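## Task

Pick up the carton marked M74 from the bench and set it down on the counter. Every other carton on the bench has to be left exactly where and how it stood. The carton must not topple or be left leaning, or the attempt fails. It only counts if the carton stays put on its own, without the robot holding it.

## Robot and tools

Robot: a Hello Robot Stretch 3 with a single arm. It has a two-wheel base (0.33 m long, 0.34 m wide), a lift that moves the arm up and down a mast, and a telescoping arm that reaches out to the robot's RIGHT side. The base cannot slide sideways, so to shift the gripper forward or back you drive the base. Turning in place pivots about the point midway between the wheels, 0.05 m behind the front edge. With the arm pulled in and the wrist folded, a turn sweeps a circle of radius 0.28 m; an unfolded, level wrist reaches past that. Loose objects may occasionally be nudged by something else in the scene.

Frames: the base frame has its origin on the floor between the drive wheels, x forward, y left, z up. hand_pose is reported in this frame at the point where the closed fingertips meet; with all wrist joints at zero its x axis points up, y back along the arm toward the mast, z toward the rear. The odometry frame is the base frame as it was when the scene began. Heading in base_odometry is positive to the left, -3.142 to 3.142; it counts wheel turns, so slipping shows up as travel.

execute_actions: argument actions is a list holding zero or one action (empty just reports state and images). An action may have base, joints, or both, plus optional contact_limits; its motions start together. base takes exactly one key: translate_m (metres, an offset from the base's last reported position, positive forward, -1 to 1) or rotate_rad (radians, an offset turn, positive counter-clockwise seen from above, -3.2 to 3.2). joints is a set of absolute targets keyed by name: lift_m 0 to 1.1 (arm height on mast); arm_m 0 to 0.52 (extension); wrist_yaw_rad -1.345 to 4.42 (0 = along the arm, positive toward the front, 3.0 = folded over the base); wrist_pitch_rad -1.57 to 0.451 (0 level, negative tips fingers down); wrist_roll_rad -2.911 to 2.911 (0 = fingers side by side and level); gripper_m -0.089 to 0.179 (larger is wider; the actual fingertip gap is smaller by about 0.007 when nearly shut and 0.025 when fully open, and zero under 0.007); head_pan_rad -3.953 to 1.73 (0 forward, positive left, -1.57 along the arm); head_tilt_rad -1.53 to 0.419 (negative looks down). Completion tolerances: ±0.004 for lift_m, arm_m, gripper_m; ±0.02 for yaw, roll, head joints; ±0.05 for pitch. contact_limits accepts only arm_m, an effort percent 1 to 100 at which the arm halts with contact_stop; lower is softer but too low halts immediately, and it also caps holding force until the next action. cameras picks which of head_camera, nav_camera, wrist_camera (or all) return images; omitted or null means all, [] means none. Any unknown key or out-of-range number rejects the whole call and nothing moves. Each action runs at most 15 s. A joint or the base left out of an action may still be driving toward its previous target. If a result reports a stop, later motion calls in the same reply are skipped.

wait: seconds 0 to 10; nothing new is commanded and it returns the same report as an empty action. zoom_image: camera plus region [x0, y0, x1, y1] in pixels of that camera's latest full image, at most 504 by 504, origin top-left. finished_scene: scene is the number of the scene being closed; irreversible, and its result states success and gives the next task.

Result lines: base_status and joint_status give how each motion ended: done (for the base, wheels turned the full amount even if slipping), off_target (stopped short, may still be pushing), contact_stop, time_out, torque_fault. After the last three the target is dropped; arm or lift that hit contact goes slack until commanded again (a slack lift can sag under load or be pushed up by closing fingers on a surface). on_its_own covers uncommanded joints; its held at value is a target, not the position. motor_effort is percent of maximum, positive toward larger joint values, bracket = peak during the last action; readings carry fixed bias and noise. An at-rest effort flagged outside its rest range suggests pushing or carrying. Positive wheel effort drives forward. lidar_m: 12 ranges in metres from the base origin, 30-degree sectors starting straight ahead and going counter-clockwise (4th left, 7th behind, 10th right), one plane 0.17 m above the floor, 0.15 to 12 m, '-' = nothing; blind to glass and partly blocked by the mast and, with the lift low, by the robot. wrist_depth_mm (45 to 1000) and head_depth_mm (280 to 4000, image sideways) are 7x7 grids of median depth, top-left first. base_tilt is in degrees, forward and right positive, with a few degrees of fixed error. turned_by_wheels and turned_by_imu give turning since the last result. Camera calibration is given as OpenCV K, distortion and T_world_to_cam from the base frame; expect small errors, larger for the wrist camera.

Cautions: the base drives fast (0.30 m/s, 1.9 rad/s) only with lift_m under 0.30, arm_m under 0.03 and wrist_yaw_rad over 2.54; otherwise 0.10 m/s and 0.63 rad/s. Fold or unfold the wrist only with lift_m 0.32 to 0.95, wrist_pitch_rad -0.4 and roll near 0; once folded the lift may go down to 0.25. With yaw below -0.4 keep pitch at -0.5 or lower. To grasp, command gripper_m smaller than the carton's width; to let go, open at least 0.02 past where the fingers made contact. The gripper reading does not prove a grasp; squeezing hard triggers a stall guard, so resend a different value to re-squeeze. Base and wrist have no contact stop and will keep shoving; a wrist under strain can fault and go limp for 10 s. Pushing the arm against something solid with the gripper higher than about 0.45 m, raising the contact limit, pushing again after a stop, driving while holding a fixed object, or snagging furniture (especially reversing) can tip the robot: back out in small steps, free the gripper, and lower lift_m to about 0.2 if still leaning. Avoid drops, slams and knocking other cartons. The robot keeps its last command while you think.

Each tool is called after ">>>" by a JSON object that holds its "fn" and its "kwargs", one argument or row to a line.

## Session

>>> {"fn": "execute_actions", "kwargs": {
  "actions": [
    {"joints":{"head_tilt_rad":-0.5}}
  ]
}}

Scene clock: 0.87 s.
base_odometry: x=+0.000 y=+0.000 heading=+0.000 (m, m, rad; odometry frame)
turned_by_wheels: +0.000 (rad since the last result)
turned_by_imu: +0.000 (rad since the last result)
base_tilt: forward=+0.3 right=-1.5 (deg)
lidar_m: 0.66 0.73 1.17 2.41 0.90 0.76 0.75 0.85 1.39 1.84 2.19 0.66
head_depth_mm: 1934 2101 1166 752 787 919 1157 / 1968 2144 1109 761 1580 1200 1062 / 1992 2153 1118 776 1524 1204 1077 / 2051 2234 1159 793 1610 1292 1174 / 2064 2272 1177 812 1566 1234 1169 / 2134 2326 1215 852 1586 1242 1192 / 2173 2395 1242 868 1604 1281 1236
base_status: not commanded
joint_positions: lift_m=+0.378 arm_m=+0.001 wrist_yaw_rad=+3.013 wrist_pitch_rad=-0.524 wrist_roll_rad=-0.011 gripper_m=+0.037 head_pan_rad=-0.013 head_tilt_rad=-0.493
joint_status: all done
motor_effort: left_wheel=+0(1) right_wheel=-1(1) lift_m=+42(42) arm_m=+1(0) wrist_yaw_rad=+0(0) wrist_pitch_rad=+5(6) wrist_roll_rad=+0(0) gripper_m=+0(0) head_pan_rad=+0(0) head_tilt_rad=-6(38) (%)
hand_pose: x=+0.0057 y=+0.0622 z=+0.3674 quat_wxyz=(+0.226, +0.689, +0.140, +0.674) (m; base frame)
wrist_depth_mm: - - - - - - 904 / - - - - - - 790 / 911 947 954 940 953 925 790 / 788 762 768 759 746 746 719 / 643 643 - 637 645 639 630 / 553 557 - 568 536 544 550 / 485 494 - - 472 475 483
pictures: head_camera (sideways: a quarter turn clockwise sets it upright), nav_camera (sideways: a quarter turn counterclockwise sets it upright), wrist_camera
camera_calibration (this result's frames):
head_camera: T_world_to_cam=[[-0.507151, 0.0575713, -0.859932, 1.14683], [0.0110929, 0.99812, 0.0602806, -0.0700596], [0.861786, 0.0210323, -0.506836, 0.615377], [0, 0, 0, 1]] pos_world=[0.0520704, -0.00903948, 1.30232]
nav_camera: T_world_to_cam=[[0.506421, 0.0122433, 0.862199, -1.08709], [0.0386571, -0.999216, -0.00851664, 0.0626485], [0.861419, 0.0376432, -0.506498, 0.608967], [0, 0, 0, 1]] pos_world=[0.0235291, 0.0529856, 1.24627]
wrist_camera: T_world_to_cam=[[0.9899, -0.140307, 0.0202798, -0.00294652], [-0.0756318, -0.643674, -0.761553, 0.352027], [0.119905, 0.752328, -0.647785, 0.35258], [0, 0, 0, 1]] pos_world=[-0.0127348, -0.0390778, 0.496543]
Images, in order (width x height): head_camera 896x504, nav_camera 672x504, wrist_camera 644x364.

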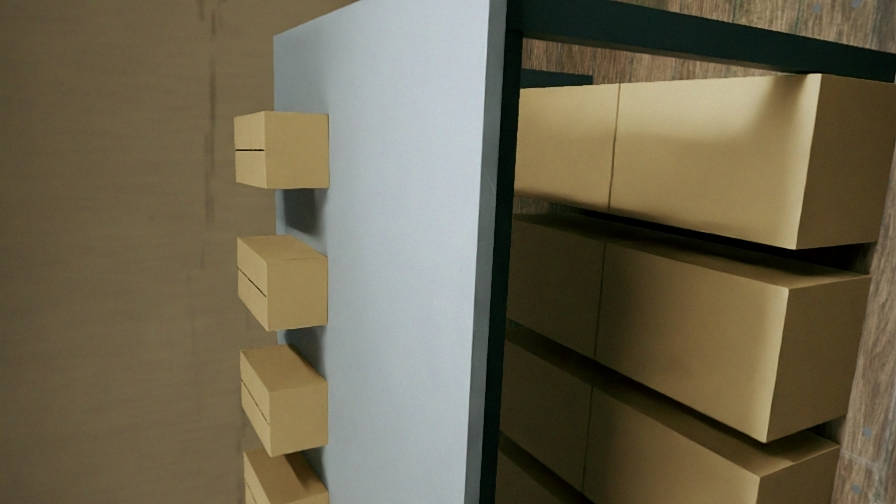

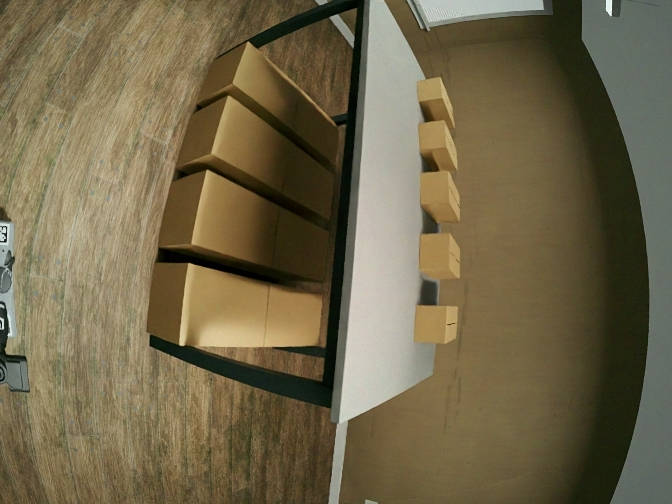

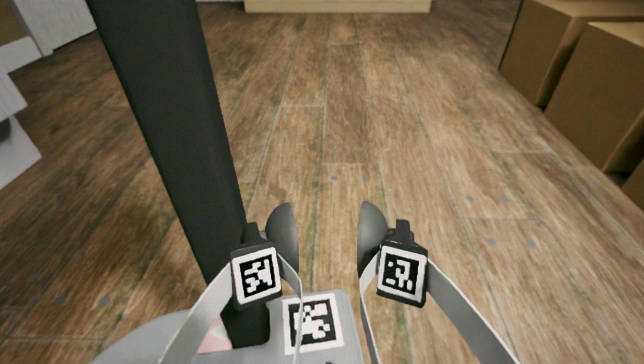

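>>> {"fn": "execute_actions", "kwargs": {
  "actions": [
    {"base":{"rotate_rad":-1.75},"joints":{"lift_m":0.25,"wrist_pitch_rad":-0.4}}
  ],
  "cameras": ["nav_camera"]
}}

>>> {"fn": "execute_actions", "kwargs": {
  "actions": [
    {"base":{"translate_m":0.6}}
  ],
  "cameras": []
}}

>>> {"fn": "execute_actions", "kwargs": {
  "actions": [
    {"base":{"rotate_rad":1.575}}
  ],
  "cameras": ["nav_camera"]
}}

Scene clock: 14.60 s.
base_odometry: x=+0.000 y=+0.000 heading=-1.750 (m, m, rad; odometry frame)
turned_by_wheels: -1.750 (rad since the last result)
turned_by_imu: -1.740 (rad since the last result)
base_tilt: forward=+0.3 right=-1.5 (deg)
lidar_m: 2.04 1.83 2.46 0.65 0.74 0.95 2.41 1.92 0.77 0.75 0.80 1.13
head_depth_mm: 1699 1856 2049 2248 1891 1500 1237 / 1706 1865 2063 2277 1917 1516 1246 / 1679 1880 2060 2279 1933 1524 1259 / 1695 1869 2077 2329 1956 1545 1269 / 1696 1879 2084 2336 1990 1558 1277 / 1710 1892 2061 2241 1982 1567 1281 / 1689 1722 1916 2226 2026 1575 1294
base_status: done
joint_positions: lift_m=+0.250 arm_m=+0.001 wrist_yaw_rad=+3.013 wrist_pitch_rad=-0.420 wrist_roll_rad=-0.011 gripper_m=+0.037 head_pan_rad=-0.013 head_tilt_rad=-0.494
joint_status: all done
motor_effort: left_wheel=+1(8) right_wheel=-4(10) lift_m=+32(34) arm_m=+0(0) wrist_yaw_rad=+0(0) wrist_pitch_rad=+7(8) wrist_roll_rad=+0(0) gripper_m=+0(0) head_pan_rad=+1(0) head_tilt_rad=-4(5) (%)
hand_pose: x=+0.0076 y=+0.0764 z=+0.2625 quat_wxyz=(+0.192, +0.695, +0.104, +0.685) (m; base frame)
wrist_depth_mm: 760 - 723 652 - - - / 610 - 654 683 - - - / 694 683 727 736 868 848 854 / 695 669 682 661 661 651 662 / 553 531 - 553 556 535 526 / 459 481 - - 434 452 454 / - - - - 396 388 387
pictures: nav_camera (sideways: a quarter turn counterclockwise sets it upright)
camera_calibration (this result's frames):
nav_camera: T_world_to_cam=[[0.507197, 0.0122329, 0.861743, -1.0865], [0.0386494, -0.999216, -0.00856348, 0.0627095], [0.860963, 0.0376493, -0.507272, 0.609978], [0, 0, 0, 1]] pos_world=[0.0234791, 0.0529863, 1.24625]
Images, in order (width x height): nav_camera 672x504.

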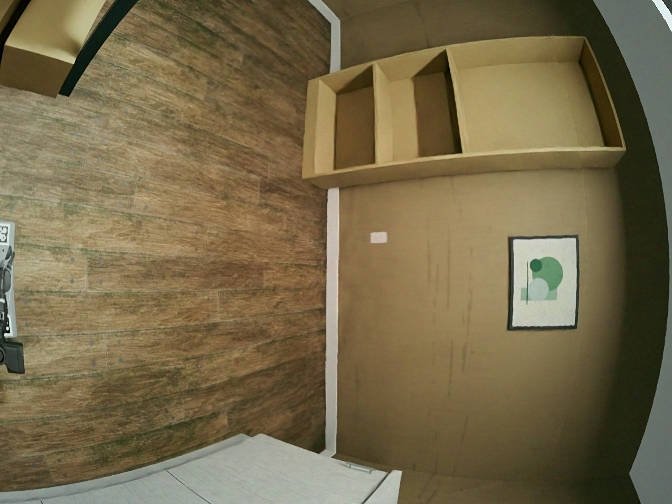

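Scene clock: 18.17 s.
base_odometry: x=-0.107 y=-0.590 heading=-1.750 (m, m, rad; odometry frame)
turned_by_wheels: +0.000 (rad since the last result)
turned_by_imu: -0.001 (rad since the last result)
base_tilt: forward=+0.3 right=-1.5 (deg)
lidar_m: 1.45 1.29 1.83 1.57 0.81 0.94 2.96 1.06 0.80 0.78 0.83 1.49
head_depth_mm: 1186 1303 1429 1601 1767 1504 1242 / 1168 1301 1436 1608 1783 1516 1251 / 1176 1310 1444 1611 1780 1530 1253 / 1178 1307 1452 1616 1813 1539 1270 / 1173 1320 1455 1627 1801 1554 1273 / 1204 1319 1454 1632 1823 1574 1283 / 1205 1323 1473 1590 1592 1566 1300
base_status: done
joint_positions: lift_m=+0.250 arm_m=+0.001 wrist_yaw_rad=+3.013 wrist_pitch_rad=-0.420 wrist_roll_rad=-0.011 gripper_m=+0.037 head_pan_rad=-0.013 head_tilt_rad=-0.495
joint_status: not commanded
motor_effort: left_wheel=+2(7) right_wheel=-4(7) lift_m=+33(32) arm_m=+0(0) wrist_yaw_rad=+0(0) wrist_pitch_rad=+7(8) wrist_roll_rad=+0(0) gripper_m=+0(0) head_pan_rad=+0(0) head_tilt_rad=-3(4) (%)
hand_pose: x=+0.0076 y=+0.0765 z=+0.2626 quat_wxyz=(+0.191, +0.696, +0.104, +0.685) (m; base frame)
wrist_depth_mm: 593 - - - - - - / 616 - - - - - - / 672 807 882 876 848 835 844 / 687 685 687 665 654 664 639 / 546 542 - 543 566 536 534 / 464 475 - - 434 452 451 / - - - - 386 389 389
pictures: none
No camera images: the call's "cameras" was empty. Leave "cameras" out to get every camera's image.

Scene clock: 20.37 s.
base_odometry: x=-0.107 y=-0.590 heading=-0.175 (m, m, rad; odometry frame)
turned_by_wheels: +1.575 (rad since the last result)
turned_by_imu: +1.566 (rad since the last result)
base_tilt: forward=+0.3 right=-1.5 (deg)
lidar_m: 2.36 0.79 0.91 2.92 1.08 0.80 0.78 0.82 1.50 1.45 1.28 1.83
head_depth_mm: 1983 2171 2389 2558 1891 1490 1239 / 1981 2194 2398 2566 1917 1510 1252 / 1996 2185 2403 2556 1942 1532 1261 / 1990 2183 2418 2586 1964 1536 1264 / 1990 2198 2416 2582 1986 1547 1278 / 2002 2179 2384 2512 1765 1518 1280 / 2001 2179 1345 2600 1598 1290 1126
base_status: done
joint_positions: lift_m=+0.250 arm_m=+0.001 wrist_yaw_rad=+3.013 wrist_pitch_rad=-0.420 wrist_roll_rad=-0.011 gripper_m=+0.037 head_pan_rad=-0.013 head_tilt_rad=-0.495
joint_status: not commanded
motor_effort: left_wheel=-1(6) right_wheel=+1(12) lift_m=+32(32) arm_m=+0(0) wrist_yaw_rad=+0(1) wrist_pitch_rad=+7(7) wrist_roll_rad=+0(0) gripper_m=+0(1) head_pan_rad=+1(0) head_tilt_rad=-4(4) (%)
hand_pose: x=+0.0076 y=+0.0765 z=+0.2626 quat_wxyz=(+0.191, +0.696, +0.104, +0.685) (m; base frame)
wrist_depth_mm: - - - - - 964 695 / - - - - - 930 645 / 898 885 889 887 855 825 651 / 664 678 681 687 671 676 671 / 545 557 - 548 560 544 531 / 461 478 - - 437 450 443 / - - - - 394 384 389
pictures: nav_camera (sideways: a quarter turn counterclockwise sets it upright)
camera_calibration (this result's frames):
nav_camera: T_world_to_cam=[[0.507657, 0.0122268, 0.861473, -1.08615], [0.0386448, -0.999216, -0.00859124, 0.0627457], [0.860692, 0.0376529, -0.507731, 0.610577], [0, 0, 0, 1]] pos_world=[0.0234494, 0.0529867, 1.24624]
Images, in order (width x height): nav_camera 672x504.

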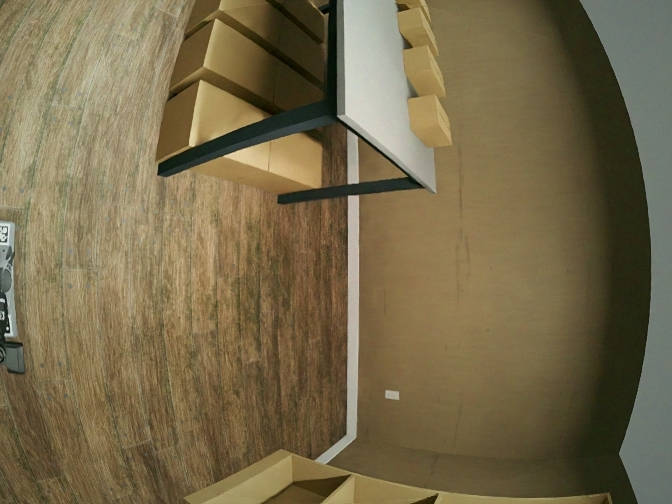

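>>> {"fn": "execute_actions", "kwargs": {
  "actions": [
    {"base":{"translate_m":1.0}}
  ],
  "cameras": []
}}

>>> {"fn": "execute_actions", "kwargs": {
  "actions": [
    {"base":{"translate_m":0.96}}
  ],
  "cameras": []
}}

>>> {"fn": "execute_actions", "kwargs": {
  "actions": [
    {"base":{"rotate_rad":-1.6},"joints":{"head_pan_rad":-1.57,"head_tilt_rad":-0.6}}
  ],
  "cameras": []
}}

>>> {"fn": "execute_actions", "kwargs": {
  "actions": [
    {"base":{"translate_m":-0.9}}
  ],
  "cameras": ["nav_camera","head_camera"]
}}

Scene clock: 33.23 s.
base_odometry: x=+0.878 y=-0.764 heading=-0.175 (m, m, rad; odometry frame)
turned_by_wheels: +0.000 (rad since the last result)
turned_by_imu: -0.001 (rad since the last result)
base_tilt: forward=+0.3 right=-1.5 (deg)
lidar_m: 1.37 0.65 0.51 0.49 0.51 1.83 1.77 1.86 1.15 1.25 1.22 1.43
head_depth_mm: 1130 1236 1365 1530 1704 1499 1245 / 1132 1234 1376 1523 1726 1508 1251 / 1135 1239 1374 1526 1738 1521 1262 / 1132 1237 1367 1529 1745 1536 1267 / 1138 1240 1376 1538 1726 1548 1276 / 1133 1241 1374 1539 1744 1569 1287 / 1133 1251 1380 1550 1750 1573 1299
base_status: done
joint_positions: lift_m=+0.250 arm_m=+0.001 wrist_yaw_rad=+3.013 wrist_pitch_rad=-0.420 wrist_roll_rad=-0.011 gripper_m=+0.037 head_pan_rad=-0.013 head_tilt_rad=-0.495
joint_status: not commanded
motor_effort: left_wheel=+0(5) right_wheel=+1(10) lift_m=+32(32) arm_m=+0(0) wrist_yaw_rad=+0(0) wrist_pitch_rad=+7(7) wrist_roll_rad=+0(0) gripper_m=+1(1) head_pan_rad=+2(0) head_tilt_rad=-3(4) (%)
hand_pose: x=+0.0076 y=+0.0765 z=+0.2626 quat_wxyz=(+0.191, +0.696, +0.104, +0.685) (m; base frame)
wrist_depth_mm: 394 - 772 720 690 670 509 / 429 - 498 508 536 562 563 / 828 496 546 568 586 613 789 / 664 528 602 623 641 623 647 / 553 546 - 548 554 535 534 / 462 472 - - 439 451 450 / - - - - 384 386 383
pictures: none
No camera images: the call's "cameras" was empty. Leave "cameras" out to get every camera's image.

Scene clock: 38.07 s.
base_odometry: x=+1.823 y=-0.932 heading=-0.175 (m, m, rad; odometry frame)
turned_by_wheels: +0.000 (rad since the last result)
turned_by_imu: -0.002 (rad since the last result)
base_tilt: forward=+0.3 right=-1.5 (deg)
lidar_m: 0.42 0.44 0.61 1.61 0.60 0.61 2.73 1.69 1.24 1.45 0.60 0.44
head_depth_mm: 315 345 381 426 482 555 655 / 315 345 382 426 482 556 659 / 315 346 382 427 483 558 659 / 316 347 383 428 485 558 662 / 317 347 383 428 485 559 661 / 317 347 384 429 485 561 663 / 317 347 385 429 487 562 666
base_status: done
joint_positions: lift_m=+0.250 arm_m=+0.001 wrist_yaw_rad=+3.013 wrist_pitch_rad=-0.419 wrist_roll_rad=-0.011 gripper_m=+0.037 head_pan_rad=-0.013 head_tilt_rad=-0.495
joint_status: not commanded
motor_effort: left_wheel=+0(5) right_wheel=+1(10) lift_m=+32(32) arm_m=+0(0) wrist_yaw_rad=+0(1) wrist_pitch_rad=+7(7) wrist_roll_rad=+0(0) gripper_m=+0(0) head_pan_rad=+1(1) head_tilt_rad=-3(4) (%)
hand_pose: x=+0.0076 y=+0.0765 z=+0.2626 quat_wxyz=(+0.191, +0.696, +0.104, +0.685) (m; base frame)
wrist_depth_mm: 756 - - - 995 606 431 / 561 - - - - 586 440 / 555 721 873 883 833 619 447 / 547 668 657 674 672 588 443 / 537 536 - 544 564 530 441 / 458 474 - - 440 453 424 / - - - - 386 386 382
pictures: none
No camera images: the call's "cameras" was empty. Leave "cameras" out to get every camera's image.

Scene clock: 40.43 s.
base_odometry: x=+1.823 y=-0.932 heading=-1.775 (m, m, rad; odometry frame)
turned_by_wheels: -1.600 (rad since the last result)
turned_by_imu: -1.590 (rad since the last result)
base_tilt: forward=+0.2 right=-1.5 (deg)
lidar_m: 1.45 0.60 0.44 0.42 0.44 0.60 1.62 0.60 0.61 2.73 1.69 1.23
head_depth_mm: 2772 2541 2772 1974 1604 1398 1182 / 2805 2574 2839 2220 1725 1408 1191 / 2790 2601 2819 2254 1744 1423 1200 / 2823 2574 2859 2295 1763 1432 1203 / 2851 2590 2864 2322 1785 1443 1215 / 2825 3194 3410 2348 1800 1455 1220 / 2879 3199 3403 2363 1816 1462 1228
base_status: done
joint_positions: lift_m=+0.250 arm_m=+0.001 wrist_yaw_rad=+3.013 wrist_pitch_rad=-0.419 wrist_roll_rad=-0.011 gripper_m=+0.037 head_pan_rad=-1.563 head_tilt_rad=-0.593
joint_status: all done
motor_effort: left_wheel=+1(8) right_wheel=-3(10) lift_m=+32(32) arm_m=+0(1) wrist_yaw_rad=+0(0) wrist_pitch_rad=+7(7) wrist_roll_rad=+0(0) gripper_m=+1(1) head_pan_rad=-2(34) head_tilt_rad=-5(20) (%)
hand_pose: x=+0.0076 y=+0.0765 z=+0.2626 quat_wxyz=(+0.191, +0.696, +0.104, +0.685) (m; base frame)
wrist_depth_mm: 384 - 403 417 436 458 476 / 407 - 438 451 478 492 527 / 447 447 480 500 524 548 574 / 485 488 517 542 574 592 623 / 504 523 - 541 568 527 534 / 462 471 - - 435 452 448 / - - - - 389 396 386
pictures: none
No camera images: the call's "cameras" was empty. Leave "cameras" out to get every camera's image.

Scene clock: 45.13 s.
base_odometry: x=+2.006 y=-0.050 heading=-1.775 (m, m, rad; odometry frame)
turned_by_wheels: +0.000 (rad since the last result)
turned_by_imu: +0.003 (rad since the last result)
base_tilt: forward=+0.3 right=-1.5 (deg)
lidar_m: 1.65 0.60 0.44 0.42 0.43 0.59 1.61 0.59 0.43 0.41 0.43 0.60
head_depth_mm: 2838 3096 732 638 548 1159 995 / 2841 3129 900 599 536 1110 941 / 2821 2526 633 581 542 1119 941 / 2824 2525 736 604 546 1222 1110 / 2857 2565 958 670 552 1140 961 / 2861 2622 710 608 559 1147 962 / 2879 2677 683 604 564 1467 950
base_status: done
joint_positions: lift_m=+0.250 arm_m=+0.001 wrist_yaw_rad=+3.013 wrist_pitch_rad=-0.419 wrist_roll_rad=-0.011 gripper_m=+0.037 head_pan_rad=-1.563 head_tilt_rad=-0.593
joint_status: not commanded
motor_effort: left_wheel=+2(4) right_wheel=-3(11) lift_m=+32(32) arm_m=+0(0) wrist_yaw_rad=+1(1) wrist_pitch_rad=+7(7) wrist_roll_rad=+0(0) gripper_m=-1(1) head_pan_rad=-2(2) head_tilt_rad=-4(5) (%)
hand_pose: x=+0.0076 y=+0.0765 z=+0.2626 quat_wxyz=(+0.191, +0.696, +0.104, +0.685) (m; base frame)
wrist_depth_mm: 376 - 401 415 434 448 467 / 401 - 435 452 466 491 518 / 433 448 471 498 517 526 567 / 477 490 523 533 552 598 608 / 501 518 - 537 556 528 542 / 464 476 - - 437 451 444 / - - - - 389 388 389
pictures: head_camera (sideways: a quarter turn clockwise sets it upright), nav_camera (sideways: a quarter turn counterclockwise sets it upright)
camera_calibration (this result's frames):
head_camera: T_world_to_cam=[[0.0462255, 0.591231, -0.805176, 1.07206], [0.998178, 0.00395206, 0.0602077, -0.075978], [0.0387788, -0.806492, -0.589971, 0.728559], [0, 0, 0, 1]] pos_world=[-0.00196957, -0.0459584, 1.2976]
nav_camera: T_world_to_cam=[[0.0235601, -0.589263, 0.807598, -1.01295], [-0.998187, -0.058614, -0.0136475, 0.0756517], [0.0553785, -0.805812, -0.589576, 0.721972], [0, 0, 0, 1]] pos_world=[0.0593981, -0.0106885, 1.24475]
Images, in order (width x height): head_camera 896x504, nav_camera 672x504.

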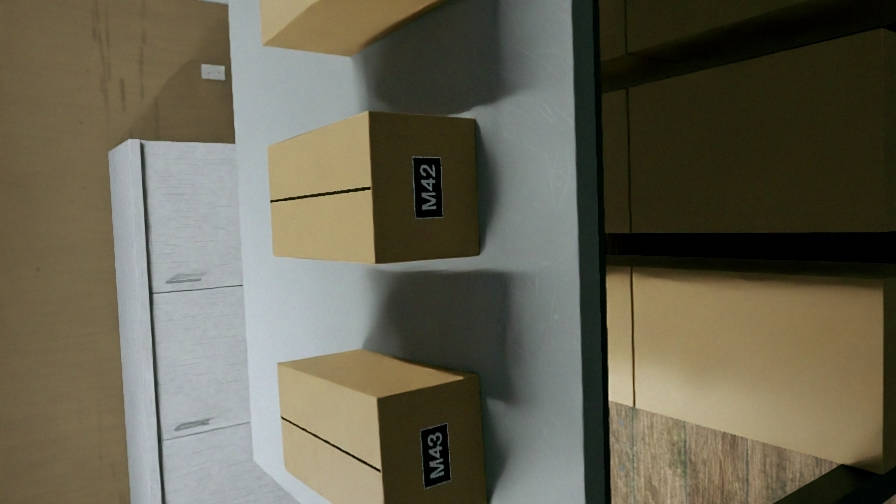

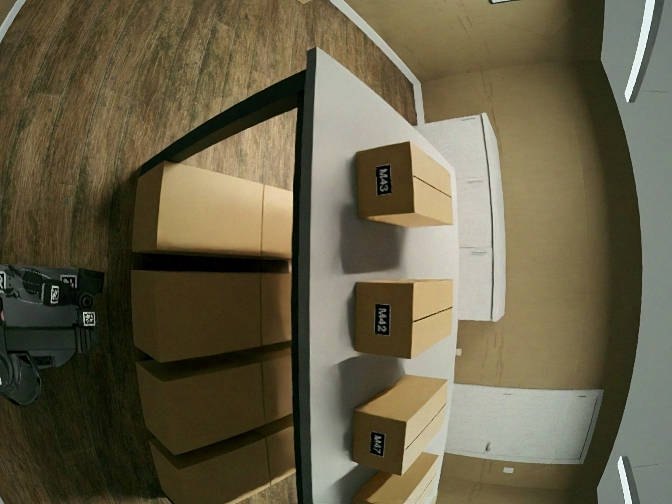

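>>> {"fn": "execute_actions", "kwargs": {
  "actions": [
    {"base":{"translate_m":-0.62}}
  ],
  "cameras": ["nav_camera","head_camera"]
}}

Scene clock: 52.27 s.
base_odometry: x=+2.131 y=+0.557 heading=-1.775 (m, m, rad; odometry frame)
turned_by_wheels: +0.000 (rad since the last result)
turned_by_imu: +0.003 (rad since the last result)
base_tilt: forward=+0.3 right=-1.5 (deg)
lidar_m: 1.63 0.59 0.43 0.42 0.43 0.59 1.62 1.87 0.43 0.42 0.43 0.59
head_depth_mm: 2821 3118 613 577 550 1104 932 / 2814 3099 703 599 554 1110 939 / 2842 3138 921 652 542 1251 1122 / 2843 3083 734 608 546 1132 949 / 2835 2521 657 600 552 1141 958 / 2880 2627 976 652 559 1210 1027 / 2881 2648 728 633 563 1163 966
base_status: done
joint_positions: lift_m=+0.250 arm_m=+0.001 wrist_yaw_rad=+3.013 wrist_pitch_rad=-0.419 wrist_roll_rad=-0.011 gripper_m=+0.037 head_pan_rad=-1.563 head_tilt_rad=-0.593
joint_status: not commanded
motor_effort: left_wheel=+2(5) right_wheel=-3(11) lift_m=+31(31) arm_m=+0(1) wrist_yaw_rad=+1(0) wrist_pitch_rad=+7(7) wrist_roll_rad=+0(0) gripper_m=-1(0) head_pan_rad=-2(3) head_tilt_rad=-5(5) (%)
hand_pose: x=+0.0076 y=+0.0765 z=+0.2627 quat_wxyz=(+0.191, +0.696, +0.104, +0.685) (m; base frame)
wrist_depth_mm: 376 - 404 413 425 446 466 / 399 - 428 442 473 498 512 / 433 445 468 494 512 542 560 / 476 488 513 529 558 579 606 / 502 516 - 541 555 528 542 / 460 482 - - 437 455 455 / - - - - 388 391 384
pictures: head_camera (sideways: a quarter turn clockwise sets it upright), nav_camera (sideways: a quarter turn counterclockwise sets it upright)
camera_calibration (this result's frames):
head_camera: T_world_to_cam=[[0.0462254, 0.591231, -0.805176, 1.07206], [0.998178, 0.00395219, 0.0602077, -0.075978], [0.0387789, -0.806492, -0.589971, 0.728559], [0, 0, 0, 1]] pos_world=[-0.00196957, -0.0459584, 1.2976]
nav_camera: T_world_to_cam=[[0.0235601, -0.589263, 0.807598, -1.01295], [-0.998187, -0.0586141, -0.0136475, 0.0756517], [0.0553786, -0.805812, -0.589576, 0.721972], [0, 0, 0, 1]] pos_world=[0.0593981, -0.0106885, 1.24475]
Images, in order (width x height): head_camera 896x504, nav_camera 672x504.

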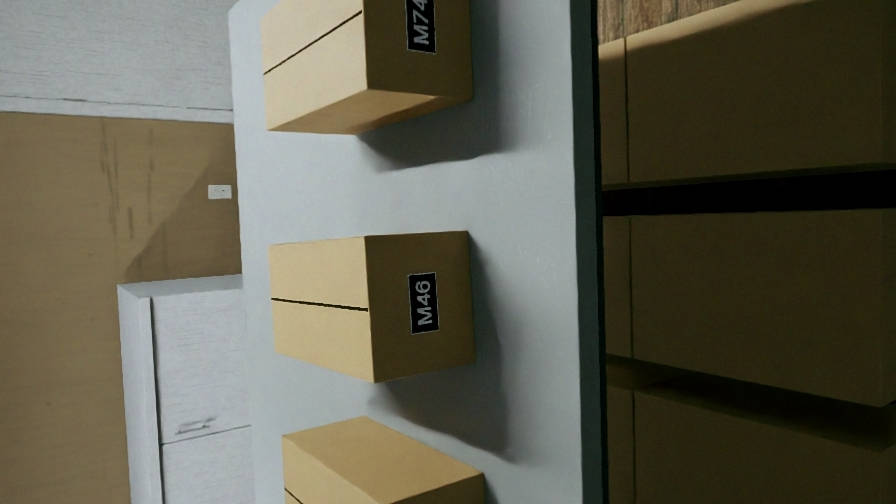

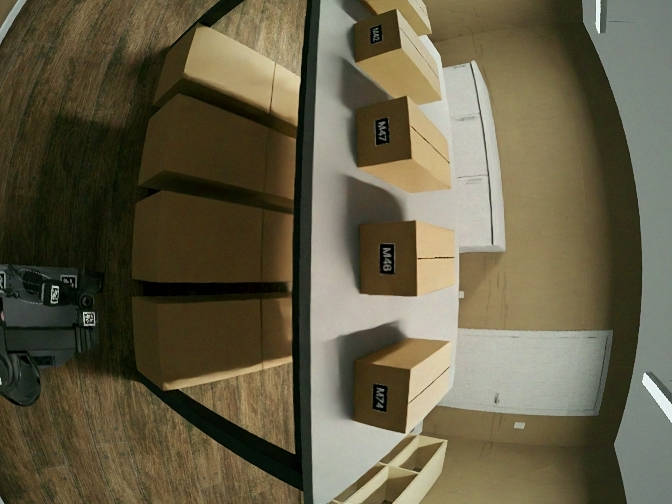

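>>> {"fn": "execute_actions", "kwargs": {
  "actions": [
    {"joints":{"lift_m":0.93},"base":{"translate_m":-0.16}}
  ],
  "cameras": []
}}

>>> {"fn": "execute_actions", "kwargs": {
  "actions": [
    {"joints":{"wrist_yaw_rad":0,"gripper_m":0.179}}
  ],
  "cameras": []
}}

>>> {"fn": "execute_actions", "kwargs": {
  "actions": [
    {"joints":{"wrist_pitch_rad":0,"lift_m":0.86,"arm_m":0.06}}
  ],
  "cameras": ["wrist_camera","head_camera"]
}}

Scene clock: 65.03 s.
base_odometry: x=+2.164 y=+0.714 heading=-1.775 (m, m, rad; odometry frame)
turned_by_wheels: +0.000 (rad since the last result)
turned_by_imu: +0.002 (rad since the last result)
base_tilt: forward=+0.3 right=-1.5 (deg)
lidar_m: 1.63 0.59 0.43 0.42 0.43 0.59 1.62 1.71 0.43 0.42 0.45 0.59
head_depth_mm: 2835 3119 1014 636 531 - 921 / 2822 3093 904 604 555 - - / 2883 3145 635 583 543 - - / 2862 3130 685 594 546 - - / 2866 2697 956 670 552 1176 920 / 2869 2607 713 621 559 1146 962 / 2858 2625 681 607 564 1197 971
base_status: done
joint_positions: lift_m=+0.930 arm_m=+0.001 wrist_yaw_rad=+3.013 wrist_pitch_rad=-0.419 wrist_roll_rad=-0.011 gripper_m=+0.037 head_pan_rad=-1.563 head_tilt_rad=-0.593
joint_status: all done
motor_effort: left_wheel=+1(6) right_wheel=-3(11) lift_m=+51(55) arm_m=+0(0) wrist_yaw_rad=+0(1) wrist_pitch_rad=+7(7) wrist_roll_rad=+0(0) gripper_m=+0(0) head_pan_rad=-2(3) head_tilt_rad=-6(5) (%)
hand_pose: x=+0.0076 y=+0.0765 z=+0.9421 quat_wxyz=(+0.191, +0.696, +0.104, +0.685) (m; base frame)
wrist_depth_mm: 374 - 394 409 430 450 469 / 397 - 433 446 469 496 508 / 433 442 479 487 515 535 565 / 474 490 514 551 567 597 632 / 526 549 - 602 633 674 721 / 571 624 - 701 759 789 833 / 650 693 - 801 866 910 -
pictures: none
No camera images: the call's "cameras" was empty. Leave "cameras" out to get every camera's image.

Scene clock: 67.53 s.
base_odometry: x=+2.164 y=+0.714 heading=-1.775 (m, m, rad; odometry frame)
turned_by_wheels: +0.000 (rad since the last result)
turned_by_imu: +0.000 (rad since the last result)
base_tilt: forward=+0.3 right=-1.5 (deg)
lidar_m: 1.62 0.59 0.43 0.42 0.43 0.59 1.62 1.71 0.43 0.42 0.45 0.59
head_depth_mm: 2828 3162 1015 639 532 - - / 2847 3118 902 606 552 - - / 2891 3121 635 583 550 - 926 / 2845 3160 686 595 546 1194 970 / 2869 2732 959 670 555 1170 990 / 2866 2616 714 622 558 1144 963 / 2867 2650 682 608 565 1202 972
base_status: not commanded
joint_positions: lift_m=+0.930 arm_m=+0.001 wrist_yaw_rad=+0.002 wrist_pitch_rad=-0.419 wrist_roll_rad=-0.011 gripper_m=+0.179 head_pan_rad=-1.563 head_tilt_rad=-0.593
joint_status: all done
motor_effort: left_wheel=+1(2) right_wheel=-2(3) lift_m=+51(52) arm_m=+0(0) wrist_yaw_rad=-2(1) wrist_pitch_rad=+7(7) wrist_roll_rad=+0(0) gripper_m=+1(84) head_pan_rad=-2(4) head_tilt_rad=-4(5) (%)
hand_pose: x=-0.0211 y=-0.3701 z=+0.9421 quat_wxyz=(+0.696, +0.149, -0.687, -0.146) (m; base frame)
wrist_depth_mm: 266 351 718 253 - - - / 284 347 426 274 455 - - / 309 320 325 297 322 342 - / 265 263 265 264 261 258 259 / 214 221 211 211 212 214 216 / 902 879 865 926 - 315 - / 772 793 835 784 - 329 -
pictures: none
No camera images: the call's "cameras" was empty. Leave "cameras" out to get every camera's image.

Scene clock: 69.13 s.
base_odometry: x=+2.164 y=+0.714 heading=-1.775 (m, m, rad; odometry frame)
turned_by_wheels: +0.000 (rad since the last result)
turned_by_imu: +0.000 (rad since the last result)
base_tilt: forward=+0.3 right=-1.5 (deg)
lidar_m: 1.63 0.59 0.43 0.42 0.43 0.59 1.62 1.71 0.43 0.42 0.45 0.59
head_depth_mm: 2847 3165 1013 641 520 - - / 2818 3112 905 616 535 - 900 / 2858 3146 634 582 - - 906 / 2838 3150 686 594 543 1194 974 / 2845 2698 959 675 553 1171 992 / 2900 2623 712 622 558 1144 964 / 2887 2635 681 610 564 1198 973
base_status: not commanded
joint_positions: lift_m=+0.860 arm_m=+0.060 wrist_yaw_rad=+0.001 wrist_pitch_rad=-0.023 wrist_roll_rad=-0.011 gripper_m=+0.179 head_pan_rad=-1.563 head_tilt_rad=-0.593
joint_status: all done
motor_effort: left_wheel=+2(2) right_wheel=-3(3) lift_m=+32(45) arm_m=+5(6) wrist_yaw_rad=-1(2) wrist_pitch_rad=+8(9) wrist_roll_rad=+0(0) gripper_m=+0(1) head_pan_rad=-2(1) head_tilt_rad=-6(6) (%)
hand_pose: x=-0.0212 y=-0.4602 z=+0.9690 quat_wxyz=(+0.711, +0.009, -0.703, -0.008) (m; base frame)
wrist_depth_mm: - - - - - - - / - - - - - - - / 267 412 - 224 - - - / 244 346 231 228 449 - - / 249 317 285 232 277 328 - / - 234 231 230 228 225 239 / 170 178 176 177 176 172 166
pictures: head_camera (sideways: a quarter turn clockwise sets it upright), wrist_camera
camera_calibration (this result's frames):
head_camera: T_world_to_cam=[[0.0462254, 0.591231, -0.805176, 1.07206], [0.998178, 0.00395218, 0.0602077, -0.075978], [0.0387789, -0.806492, -0.589971, 0.728559], [0, 0, 0, 1]] pos_world=[-0.00196957, -0.0459584, 1.2976]
wrist_camera: T_world_to_cam=[[-0.999751, 0.0186746, 0.0121959, -0.0229239], [-0.00815943, 0.202682, -0.979211, 1.07372], [-0.0207582, -0.979067, -0.202479, -0.0927255], [0, 0, 0, 1]] pos_world=[-0.0160821, -0.30798, 1.0329]
Images, in order (width x height): head_camera 896x504, wrist_camera 644x364.

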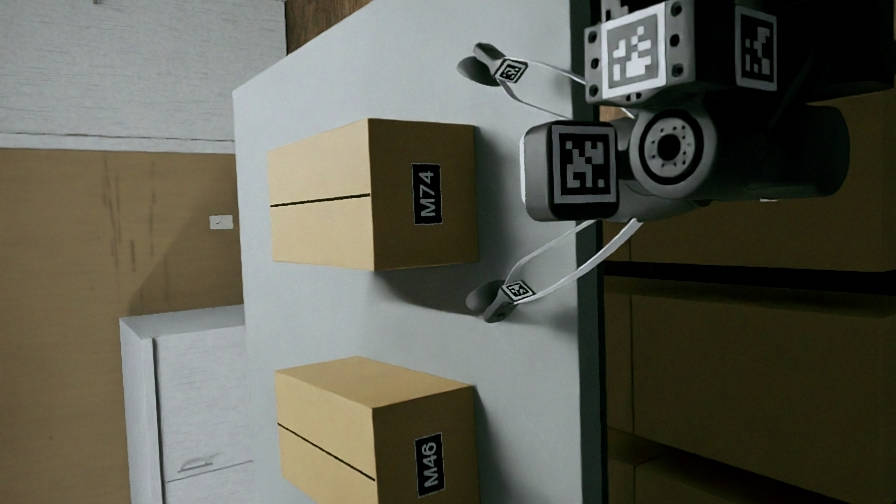

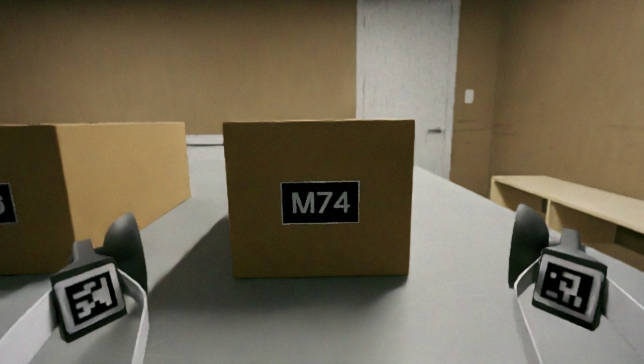

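>>> {"fn": "execute_actions", "kwargs": {
  "actions": [
    {"joints":{"arm_m":0.185},"base":{"translate_m":0.005},"contact_limits":{"arm_m":15}}
  ],
  "cameras": ["wrist_camera"]
}}

>>> {"fn": "execute_actions", "kwargs": {
  "actions": [
    {"joints":{"gripper_m":0.097}}
  ],
  "cameras": []
}}

>>> {"fn": "execute_actions", "kwargs": {
  "actions": [
    {"joints":{"lift_m":1.08}}
  ],
  "cameras": ["wrist_camera"]
}}

Scene clock: 79.20 s.
base_odometry: x=+2.163 y=+0.709 heading=-1.775 (m, m, rad; odometry frame)
turned_by_wheels: +0.000 (rad since the last result)
turned_by_imu: +0.001 (rad since the last result)
base_tilt: forward=+0.3 right=-1.5 (deg)
lidar_m: 1.63 0.59 0.43 0.42 0.43 0.59 1.62 1.71 0.43 0.42 0.45 0.59
head_depth_mm: 2823 3129 952 694 - 790 882 / 2814 3077 899 - - 1176 939 / 2840 3139 633 - - 1120 944 / 2869 3141 733 601 547 1192 973 / 2904 2710 958 668 552 1164 979 / 2869 2625 712 623 558 1152 960 / 2893 2630 682 609 564 1188 968
base_status: done
joint_positions: lift_m=+0.860 arm_m=+0.185 wrist_yaw_rad=+0.000 wrist_pitch_rad=-0.023 wrist_roll_rad=-0.011 gripper_m=+0.179 head_pan_rad=-1.563 head_tilt_rad=-0.593
joint_status: all done
motor_effort: left_wheel=+1(5) right_wheel=-3(4) lift_m=+32(32) arm_m=+6(5) wrist_yaw_rad=+0(1) wrist_pitch_rad=+8(8) wrist_roll_rad=+0(0) gripper_m=-1(0) head_pan_rad=-3(2) head_tilt_rad=-5(6) (%)
contact_limits: arm_m 15 (drawing in: default 28, maximum 47; extending or still: default 39, maximum 64)
hand_pose: x=-0.0213 y=-0.5852 z=+0.9692 quat_wxyz=(+0.711, +0.008, -0.703, -0.008) (m; base frame)
wrist_depth_mm: - - - - - - - / - - - - - - - / 267 283 104 105 105 106 - / 240 107 106 107 107 109 - / 239 110 110 111 111 112 - / - 113 113 113 115 115 239 / 171 162 117 118 118 120 165
pictures: wrist_camera
camera_calibration (this result's frames):
wrist_camera: T_world_to_cam=[[-0.99974, 0.0192949, 0.0121817, -0.0203709], [-0.00803534, 0.201969, -0.979359, 1.09897], [-0.021357, -0.979202, -0.201762, -0.215868], [0, 0, 0, 1]] pos_world=[-0.0161453, -0.432944, 1.03298]
Images, in order (width x height): wrist_camera 644x364.

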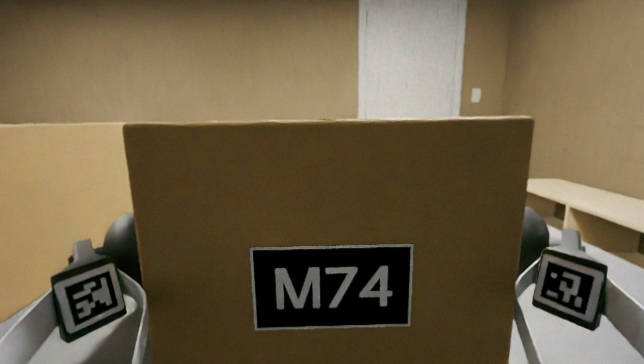

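Scene clock: 80.50 s.
base_odometry: x=+2.163 y=+0.709 heading=-1.775 (m, m, rad; odometry frame)
turned_by_wheels: +0.000 (rad since the last result)
turned_by_imu: +0.000 (rad since the last result)
base_tilt: forward=+0.3 right=-1.5 (deg)
lidar_m: 1.63 0.59 0.43 0.42 0.43 0.59 1.61 1.71 0.43 0.41 0.45 0.59
head_depth_mm: 2801 3170 952 694 - 790 883 / 2845 3109 901 - - 1172 941 / 2848 3157 633 - - 1122 944 / 2852 3129 732 610 547 1198 976 / 2867 2704 956 670 553 1165 979 / 2867 2625 713 623 558 1148 963 / 2867 2670 682 606 564 1189 972
base_status: not commanded
joint_positions: lift_m=+0.860 arm_m=+0.185 wrist_yaw_rad=+0.000 wrist_pitch_rad=-0.023 wrist_roll_rad=-0.011 gripper_m=+0.098 head_pan_rad=-1.563 head_tilt_rad=-0.593
joint_status: all done
motor_effort: left_wheel=+2(1) right_wheel=-3(3) lift_m=+31(31) arm_m=+6(6) wrist_yaw_rad=+0(0) wrist_pitch_rad=+8(8) wrist_roll_rad=+0(0) gripper_m=-19(95) head_pan_rad=-4(2) head_tilt_rad=-5(5) (%)
hand_pose: x=-0.0213 y=-0.5852 z=+0.9692 quat_wxyz=(+0.711, +0.008, -0.703, -0.008) (m; base frame)
wrist_depth_mm: - - - - - - - / - - - - - - - / 268 325 116 115 116 - - / 239 284 118 118 119 120 - / 240 280 121 122 123 124 - / 224 126 125 126 126 127 239 / 180 170 130 131 131 166 172
pictures: none
No camera images: the call's "cameras" was empty. Leave "cameras" out to get every camera's image.

Scene clock: 83.33 s.
base_odometry: x=+2.163 y=+0.709 heading=-1.775 (m, m, rad; odometry frame)
turned_by_wheels: +0.000 (rad since the last result)
turned_by_imu: +0.000 (rad since the last result)
base_tilt: forward=+0.3 right=-1.5 (deg)
lidar_m: 1.63 0.59 0.43 0.42 0.43 0.59 1.62 1.72 0.43 0.41 0.45 0.59
head_depth_mm: - - 848 637 548 718 882 / - - 852 646 555 1174 939 / - - 823 654 544 1125 943 / 2753 470 939 662 547 1188 975 / 2875 2626 955 671 552 1165 982 / 2872 2608 714 621 559 1150 967 / 2885 2645 682 607 564 1185 968
base_status: not commanded
joint_positions: lift_m=+1.080 arm_m=+0.185 wrist_yaw_rad=+0.000 wrist_pitch_rad=-0.032 wrist_roll_rad=-0.011 gripper_m=+0.098 head_pan_rad=-1.563 head_tilt_rad=-0.593
joint_status: all done
motor_effort: left_wheel=+1(1) right_wheel=-3(3) lift_m=+54(55) arm_m=+6(5) wrist_yaw_rad=+0(0) wrist_pitch_rad=+12(12) wrist_roll_rad=+0(0) gripper_m=-19(20) head_pan_rad=-2(3) head_tilt_rad=-5(5) (%)
hand_pose: x=-0.0213 y=-0.5849 z=+1.1860 quat_wxyz=(+0.711, +0.012, -0.703, -0.012) (m; base frame)
wrist_depth_mm: - - - - - - - / - - - - - - - / - - 119 120 120 - - / - - 121 121 121 - - / - - 123 123 124 125 - / 654 126 126 125 127 127 - / 325 324 129 129 129 - -
pictures: wrist_camera
camera_calibration (this result's frames):
wrist_camera: T_world_to_cam=[[-0.99974, 0.0191711, 0.0123765, -0.0233207], [-0.00804014, 0.211653, -0.977312, 1.31448], [-0.0213556, -0.977157, -0.211444, -0.159159], [0, 0, 0, 1]] pos_world=[-0.0161449, -0.433291, 1.25129]
Images, in order (width x height): wrist_camera 644x364.

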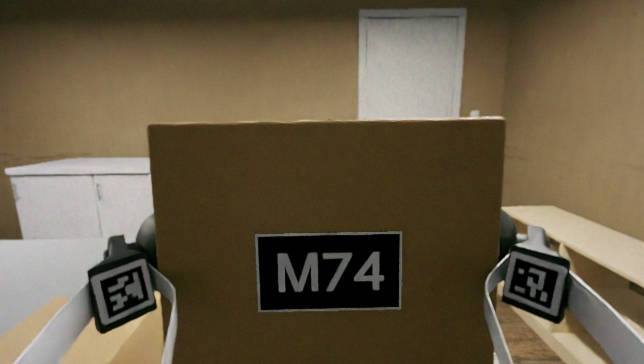

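>>> {"fn": "execute_actions", "kwargs": {
  "actions": [
    {"joints":{"arm_m":0.0,"head_pan_rad":0},"base":{"translate_m":-0.565}}
  ],
  "cameras": []
}}

>>> {"fn": "execute_actions", "kwargs": {
  "actions": [
    {"base":{"rotate_rad":-1.58}}
  ],
  "cameras": ["nav_camera"]
}}

>>> {"fn": "execute_actions", "kwargs": {
  "actions": [
    {"base":{"translate_m":1.0}}
  ],
  "cameras": []
}}

>>> {"fn": "execute_actions", "kwargs": {
  "actions": [
    {"base":{"translate_m":0.54}}
  ],
  "cameras": []
}}

>>> {"fn": "execute_actions", "kwargs": {
  "actions": [
    {"base":{"rotate_rad":1.08}}
  ],
  "cameras": ["wrist_camera","nav_camera"]
}}

Scene clock: 101.77 s.
base_odometry: x=+2.277 y=+1.262 heading=-1.775 (m, m, rad; odometry frame)
turned_by_wheels: +0.000 (rad since the last result)
turned_by_imu: +0.004 (rad since the last result)
base_tilt: forward=+0.3 right=-1.5 (deg)
lidar_m: 1.61 0.59 0.43 0.42 0.43 0.59 1.09 1.13 1.52 1.28 0.53 0.59
head_depth_mm: 3038 1622 2934 1756 1488 1350 1177 / 2999 3389 2959 2038 1721 1413 1193 / 3112 3533 3196 2260 1751 1420 1198 / 3178 3488 3226 2271 1766 1436 1207 / 3024 3012 2766 2218 1778 1436 1214 / 1689 1641 1580 1528 1469 1365 1193 / 1150 1125 1103 1073 1046 1019 995
base_status: done
joint_positions: lift_m=+1.080 arm_m=+0.001 wrist_yaw_rad=+0.000 wrist_pitch_rad=-0.033 wrist_roll_rad=-0.011 gripper_m=+0.098 head_pan_rad=-0.007 head_tilt_rad=-0.593
joint_status: all done
motor_effort: left_wheel=+1(2) right_wheel=-3(9) lift_m=+53(53) arm_m=-5(6) wrist_yaw_rad=+0(0) wrist_pitch_rad=+12(12) wrist_roll_rad=+0(0) gripper_m=-19(18) head_pan_rad=+4(36) head_tilt_rad=-6(5) (%)
hand_pose: x=-0.0214 y=-0.4015 z=+1.1858 quat_wxyz=(+0.711, +0.012, -0.703, -0.012) (m; base frame)
wrist_depth_mm: - - - - - - - / - - - - - - - / - - 119 119 120 - - / - - 121 121 121 - - / 941 910 123 123 124 125 - / 663 126 125 126 126 127 - / 499 488 128 128 129 - -
pictures: none
No camera images: the call's "cameras" was empty. Leave "cameras" out to get every camera's image.

Scene clock: 105.20 s.
base_odometry: x=+2.277 y=+1.262 heading=+2.929 (m, m, rad; odometry frame)
turned_by_wheels: -1.580 (rad since the last result)
turned_by_imu: -1.577 (rad since the last result)
base_tilt: forward=+0.3 right=-1.5 (deg)
lidar_m: 1.28 0.53 0.59 1.60 0.58 0.43 0.42 0.43 0.59 1.09 1.13 1.52
head_depth_mm: 2845 3052 2541 2169 1703 1399 1182 / 2810 3193 3155 2223 1731 1412 1184 / 2818 3165 3205 2252 1734 1423 1196 / 2835 3178 3250 2277 1758 1421 1207 / 2832 3169 3284 2317 1721 1437 1215 / 2855 3191 1300 2159 1469 1269 1168 / 2865 2702 992 1650 1425 1122 859
base_status: done
joint_positions: lift_m=+1.080 arm_m=+0.001 wrist_yaw_rad=+0.000 wrist_pitch_rad=-0.033 wrist_roll_rad=-0.011 gripper_m=+0.098 head_pan_rad=-0.007 head_tilt_rad=-0.593
joint_status: not commanded
motor_effort: left_wheel=+2(4) right_wheel=-3(8) lift_m=+53(53) arm_m=-5(5) wrist_yaw_rad=+0(0) wrist_pitch_rad=+12(12) wrist_roll_rad=+0(0) gripper_m=-18(18) head_pan_rad=+4(4) head_tilt_rad=-5(5) (%)
hand_pose: x=-0.0214 y=-0.4015 z=+1.1858 quat_wxyz=(+0.711, +0.012, -0.703, -0.012) (m; base frame)
wrist_depth_mm: 744 759 765 766 762 678 457 / 792 775 773 765 794 688 456 / 785 799 119 119 120 589 456 / 790 808 121 121 121 564 468 / 856 850 123 123 124 124 464 / 880 125 125 126 127 127 442 / 914 964 129 129 129 577 509
pictures: nav_camera (sideways: a quarter turn counterclockwise sets it upright)
camera_calibration (this result's frames):
nav_camera: T_world_to_cam=[[0.589547, 0.0148296, 0.807598, -1.01641], [0.0438229, -0.998946, -0.0136475, 0.0692954], [0.806544, 0.0434371, -0.589576, 0.717389], [0, 0, 0, 1]] pos_world=[0.0175768, 0.0531339, 1.24475]
Images, in order (width x height): nav_camera 672x504.

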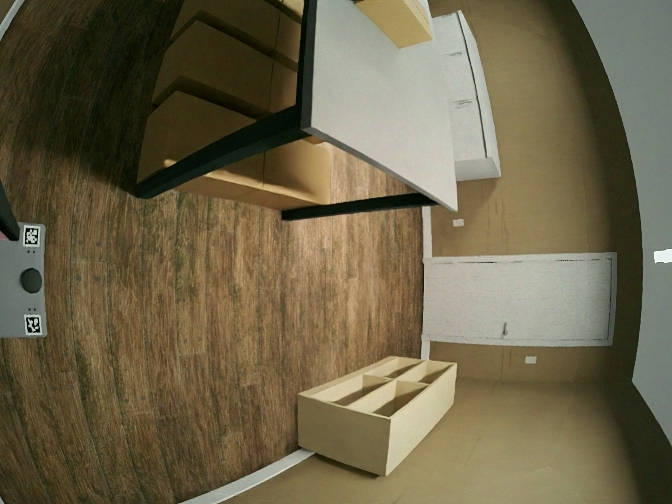

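Scene clock: 116.50 s.
base_odometry: x=+1.299 y=+1.473 heading=+2.929 (m, m, rad; odometry frame)
turned_by_wheels: +0.000 (rad since the last result)
turned_by_imu: -0.001 (rad since the last result)
base_tilt: forward=+0.3 right=-1.5 (deg)
lidar_m: 2.33 1.98 0.38 0.37 0.38 0.53 1.41 1.47 1.14 1.09 0.78 1.19
head_depth_mm: 1963 2185 2488 2193 1706 1394 1176 / 1965 2184 2479 2208 1724 1408 1189 / 1968 2185 2486 2254 1741 1414 1194 / 1975 2201 2488 2288 1770 1429 1203 / 1987 2228 2490 2324 1778 1439 1214 / 1993 2215 2497 2360 1788 1452 1223 / 1998 2231 2416 2255 1813 1462 1227
base_status: done
joint_positions: lift_m=+1.080 arm_m=+0.001 wrist_yaw_rad=+0.000 wrist_pitch_rad=-0.033 wrist_roll_rad=-0.011 gripper_m=+0.098 head_pan_rad=-0.007 head_tilt_rad=-0.593
joint_status: not commanded
motor_effort: left_wheel=+1(5) right_wheel=-4(5) lift_m=+53(53) arm_m=-5(5) wrist_yaw_rad=+0(0) wrist_pitch_rad=+12(12) wrist_roll_rad=+0(0) gripper_m=-19(20) head_pan_rad=+3(3) head_tilt_rad=-4(5) (%)
hand_pose: x=-0.0214 y=-0.4015 z=+1.1858 quat_wxyz=(+0.711, +0.012, -0.703, -0.012) (m; base frame)
wrist_depth_mm: 732 759 783 774 739 762 779 / 789 789 779 783 803 790 792 / 826 802 120 120 120 807 817 / 819 818 121 121 122 841 854 / 844 852 123 123 124 125 888 / 906 125 126 125 126 127 880 / 914 920 128 129 129 943 925
pictures: none
No camera images: the call's "cameras" was empty. Leave "cameras" out to get every camera's image.

Scene clock: 123.13 s.
base_odometry: x=+0.772 y=+1.587 heading=+2.929 (m, m, rad; odometry frame)
turned_by_wheels: +0.000 (rad since the last result)
turned_by_imu: -0.001 (rad since the last result)
base_tilt: forward=+0.3 right=-1.4 (deg)
lidar_m: 1.80 1.54 1.67 0.84 0.39 0.52 1.94 1.56 1.14 0.70 0.82 1.25
head_depth_mm: 1496 1673 1904 2089 1719 1400 1183 / 1501 1674 1891 2080 1727 1408 1188 / 1497 1677 1879 2080 1741 1417 1197 / 1511 1679 1897 2097 1754 1430 1201 / 1522 1703 1916 2131 1778 1443 1215 / 1530 1707 1914 2145 1789 1455 1222 / 1530 1696 1907 2151 1819 1464 1230
base_status: done
joint_positions: lift_m=+1.080 arm_m=+0.001 wrist_yaw_rad=+0.000 wrist_pitch_rad=-0.033 wrist_roll_rad=-0.011 gripper_m=+0.098 head_pan_rad=-0.007 head_tilt_rad=-0.593
joint_status: not commanded
motor_effort: left_wheel=+2(5) right_wheel=-4(5) lift_m=+53(53) arm_m=-5(5) wrist_yaw_rad=+0(0) wrist_pitch_rad=+12(12) wrist_roll_rad=+0(0) gripper_m=-19(18) head_pan_rad=+3(4) head_tilt_rad=-5(6) (%)
hand_pose: x=-0.0214 y=-0.4015 z=+1.1858 quat_wxyz=(+0.711, +0.012, -0.703, -0.012) (m; base frame)
wrist_depth_mm: 784 771 774 747 761 776 768 / 788 791 790 808 792 792 790 / 794 817 119 119 119 797 797 / 831 825 121 121 122 861 847 / 882 854 123 123 124 125 867 / 910 125 126 126 127 127 881 / 923 922 128 128 128 917 936
pictures: none
No camera images: the call's "cameras" was empty. Leave "cameras" out to get every camera's image.

Scene clock: 125.80 s.
base_odometry: x=+0.772 y=+1.587 heading=-2.274 (m, m, rad; odometry frame)
turned_by_wheels: +1.080 (rad since the last result)
turned_by_imu: +1.079 (rad since the last result)
base_tilt: forward=+0.3 right=-1.5 (deg)
lidar_m: 1.71 0.78 0.39 0.53 1.96 1.52 0.70 0.70 0.82 1.26 1.80 1.53
head_depth_mm: 2126 1578 1603 1792 1712 1398 1179 / 2405 1785 1906 2058 1723 1408 1186 / 2775 2065 2283 2256 1742 1413 1197 / 3246 2486 2895 2266 1759 1428 1205 / 3398 3707 3307 2315 1782 1439 1218 / 3193 3507 3388 2344 1793 1458 1219 / 3066 3355 3489 2374 1821 1465 1230
base_status: done
joint_positions: lift_m=+1.080 arm_m=+0.001 wrist_yaw_rad=+0.000 wrist_pitch_rad=-0.033 wrist_roll_rad=-0.011 gripper_m=+0.098 head_pan_rad=-0.007 head_tilt_rad=-0.593
joint_status: not commanded
motor_effort: left_wheel=-1(4) right_wheel=+2(7) lift_m=+53(53) arm_m=-5(5) wrist_yaw_rad=+0(0) wrist_pitch_rad=+12(12) wrist_roll_rad=+0(0) gripper_m=-18(19) head_pan_rad=+2(3) head_tilt_rad=-5(5) (%)
hand_pose: x=-0.0214 y=-0.4015 z=+1.1858 quat_wxyz=(+0.711, +0.012, -0.703, -0.012) (m; base frame)
wrist_depth_mm: - - - - - 934 725 / - - - - - 886 731 / - - 120 120 120 865 748 / - - 121 121 122 856 791 / - - 124 124 124 125 780 / - 126 126 126 126 127 740 / - - 128 129 129 820 849
pictures: nav_camera (sideways: a quarter turn counterclockwise sets it upright), wrist_camera
camera_calibration (this result's frames):
nav_camera: T_world_to_cam=[[0.589547, 0.0148417, 0.807598, -1.01641], [0.0438434, -0.998945, -0.0136475, 0.0692953], [0.806543, 0.0434537, -0.589576, 0.71739], [0, 0, 0, 1]] pos_world=[0.0175757, 0.0531341, 1.24475]
wrist_camera: T_world_to_cam=[[-0.999733, 0.0195259, 0.0123894, -0.0267994], [-0.00796415, 0.212265, -0.97718, 1.27561], [-0.0217101, -0.977017, -0.212052, 0.0207553], [0, 0, 0, 1]] pos_world=[-0.0161825, -0.249965, 1.25123]
Images, in order (width x height): nav_camera 672x504, wrist_camera 644x364.

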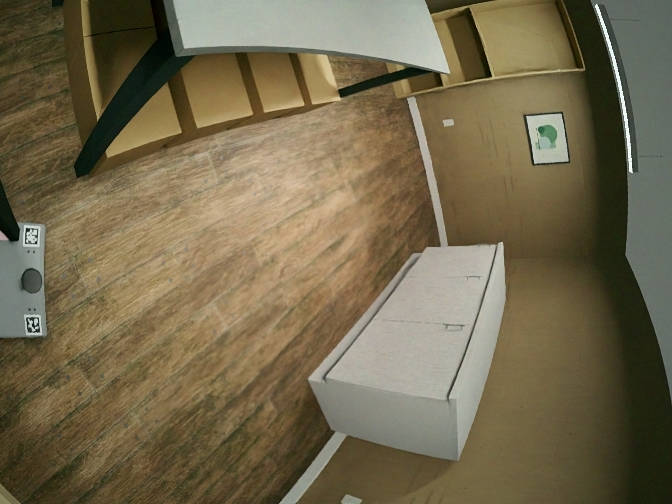

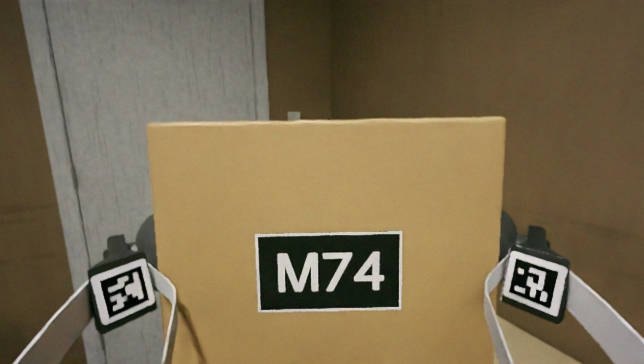

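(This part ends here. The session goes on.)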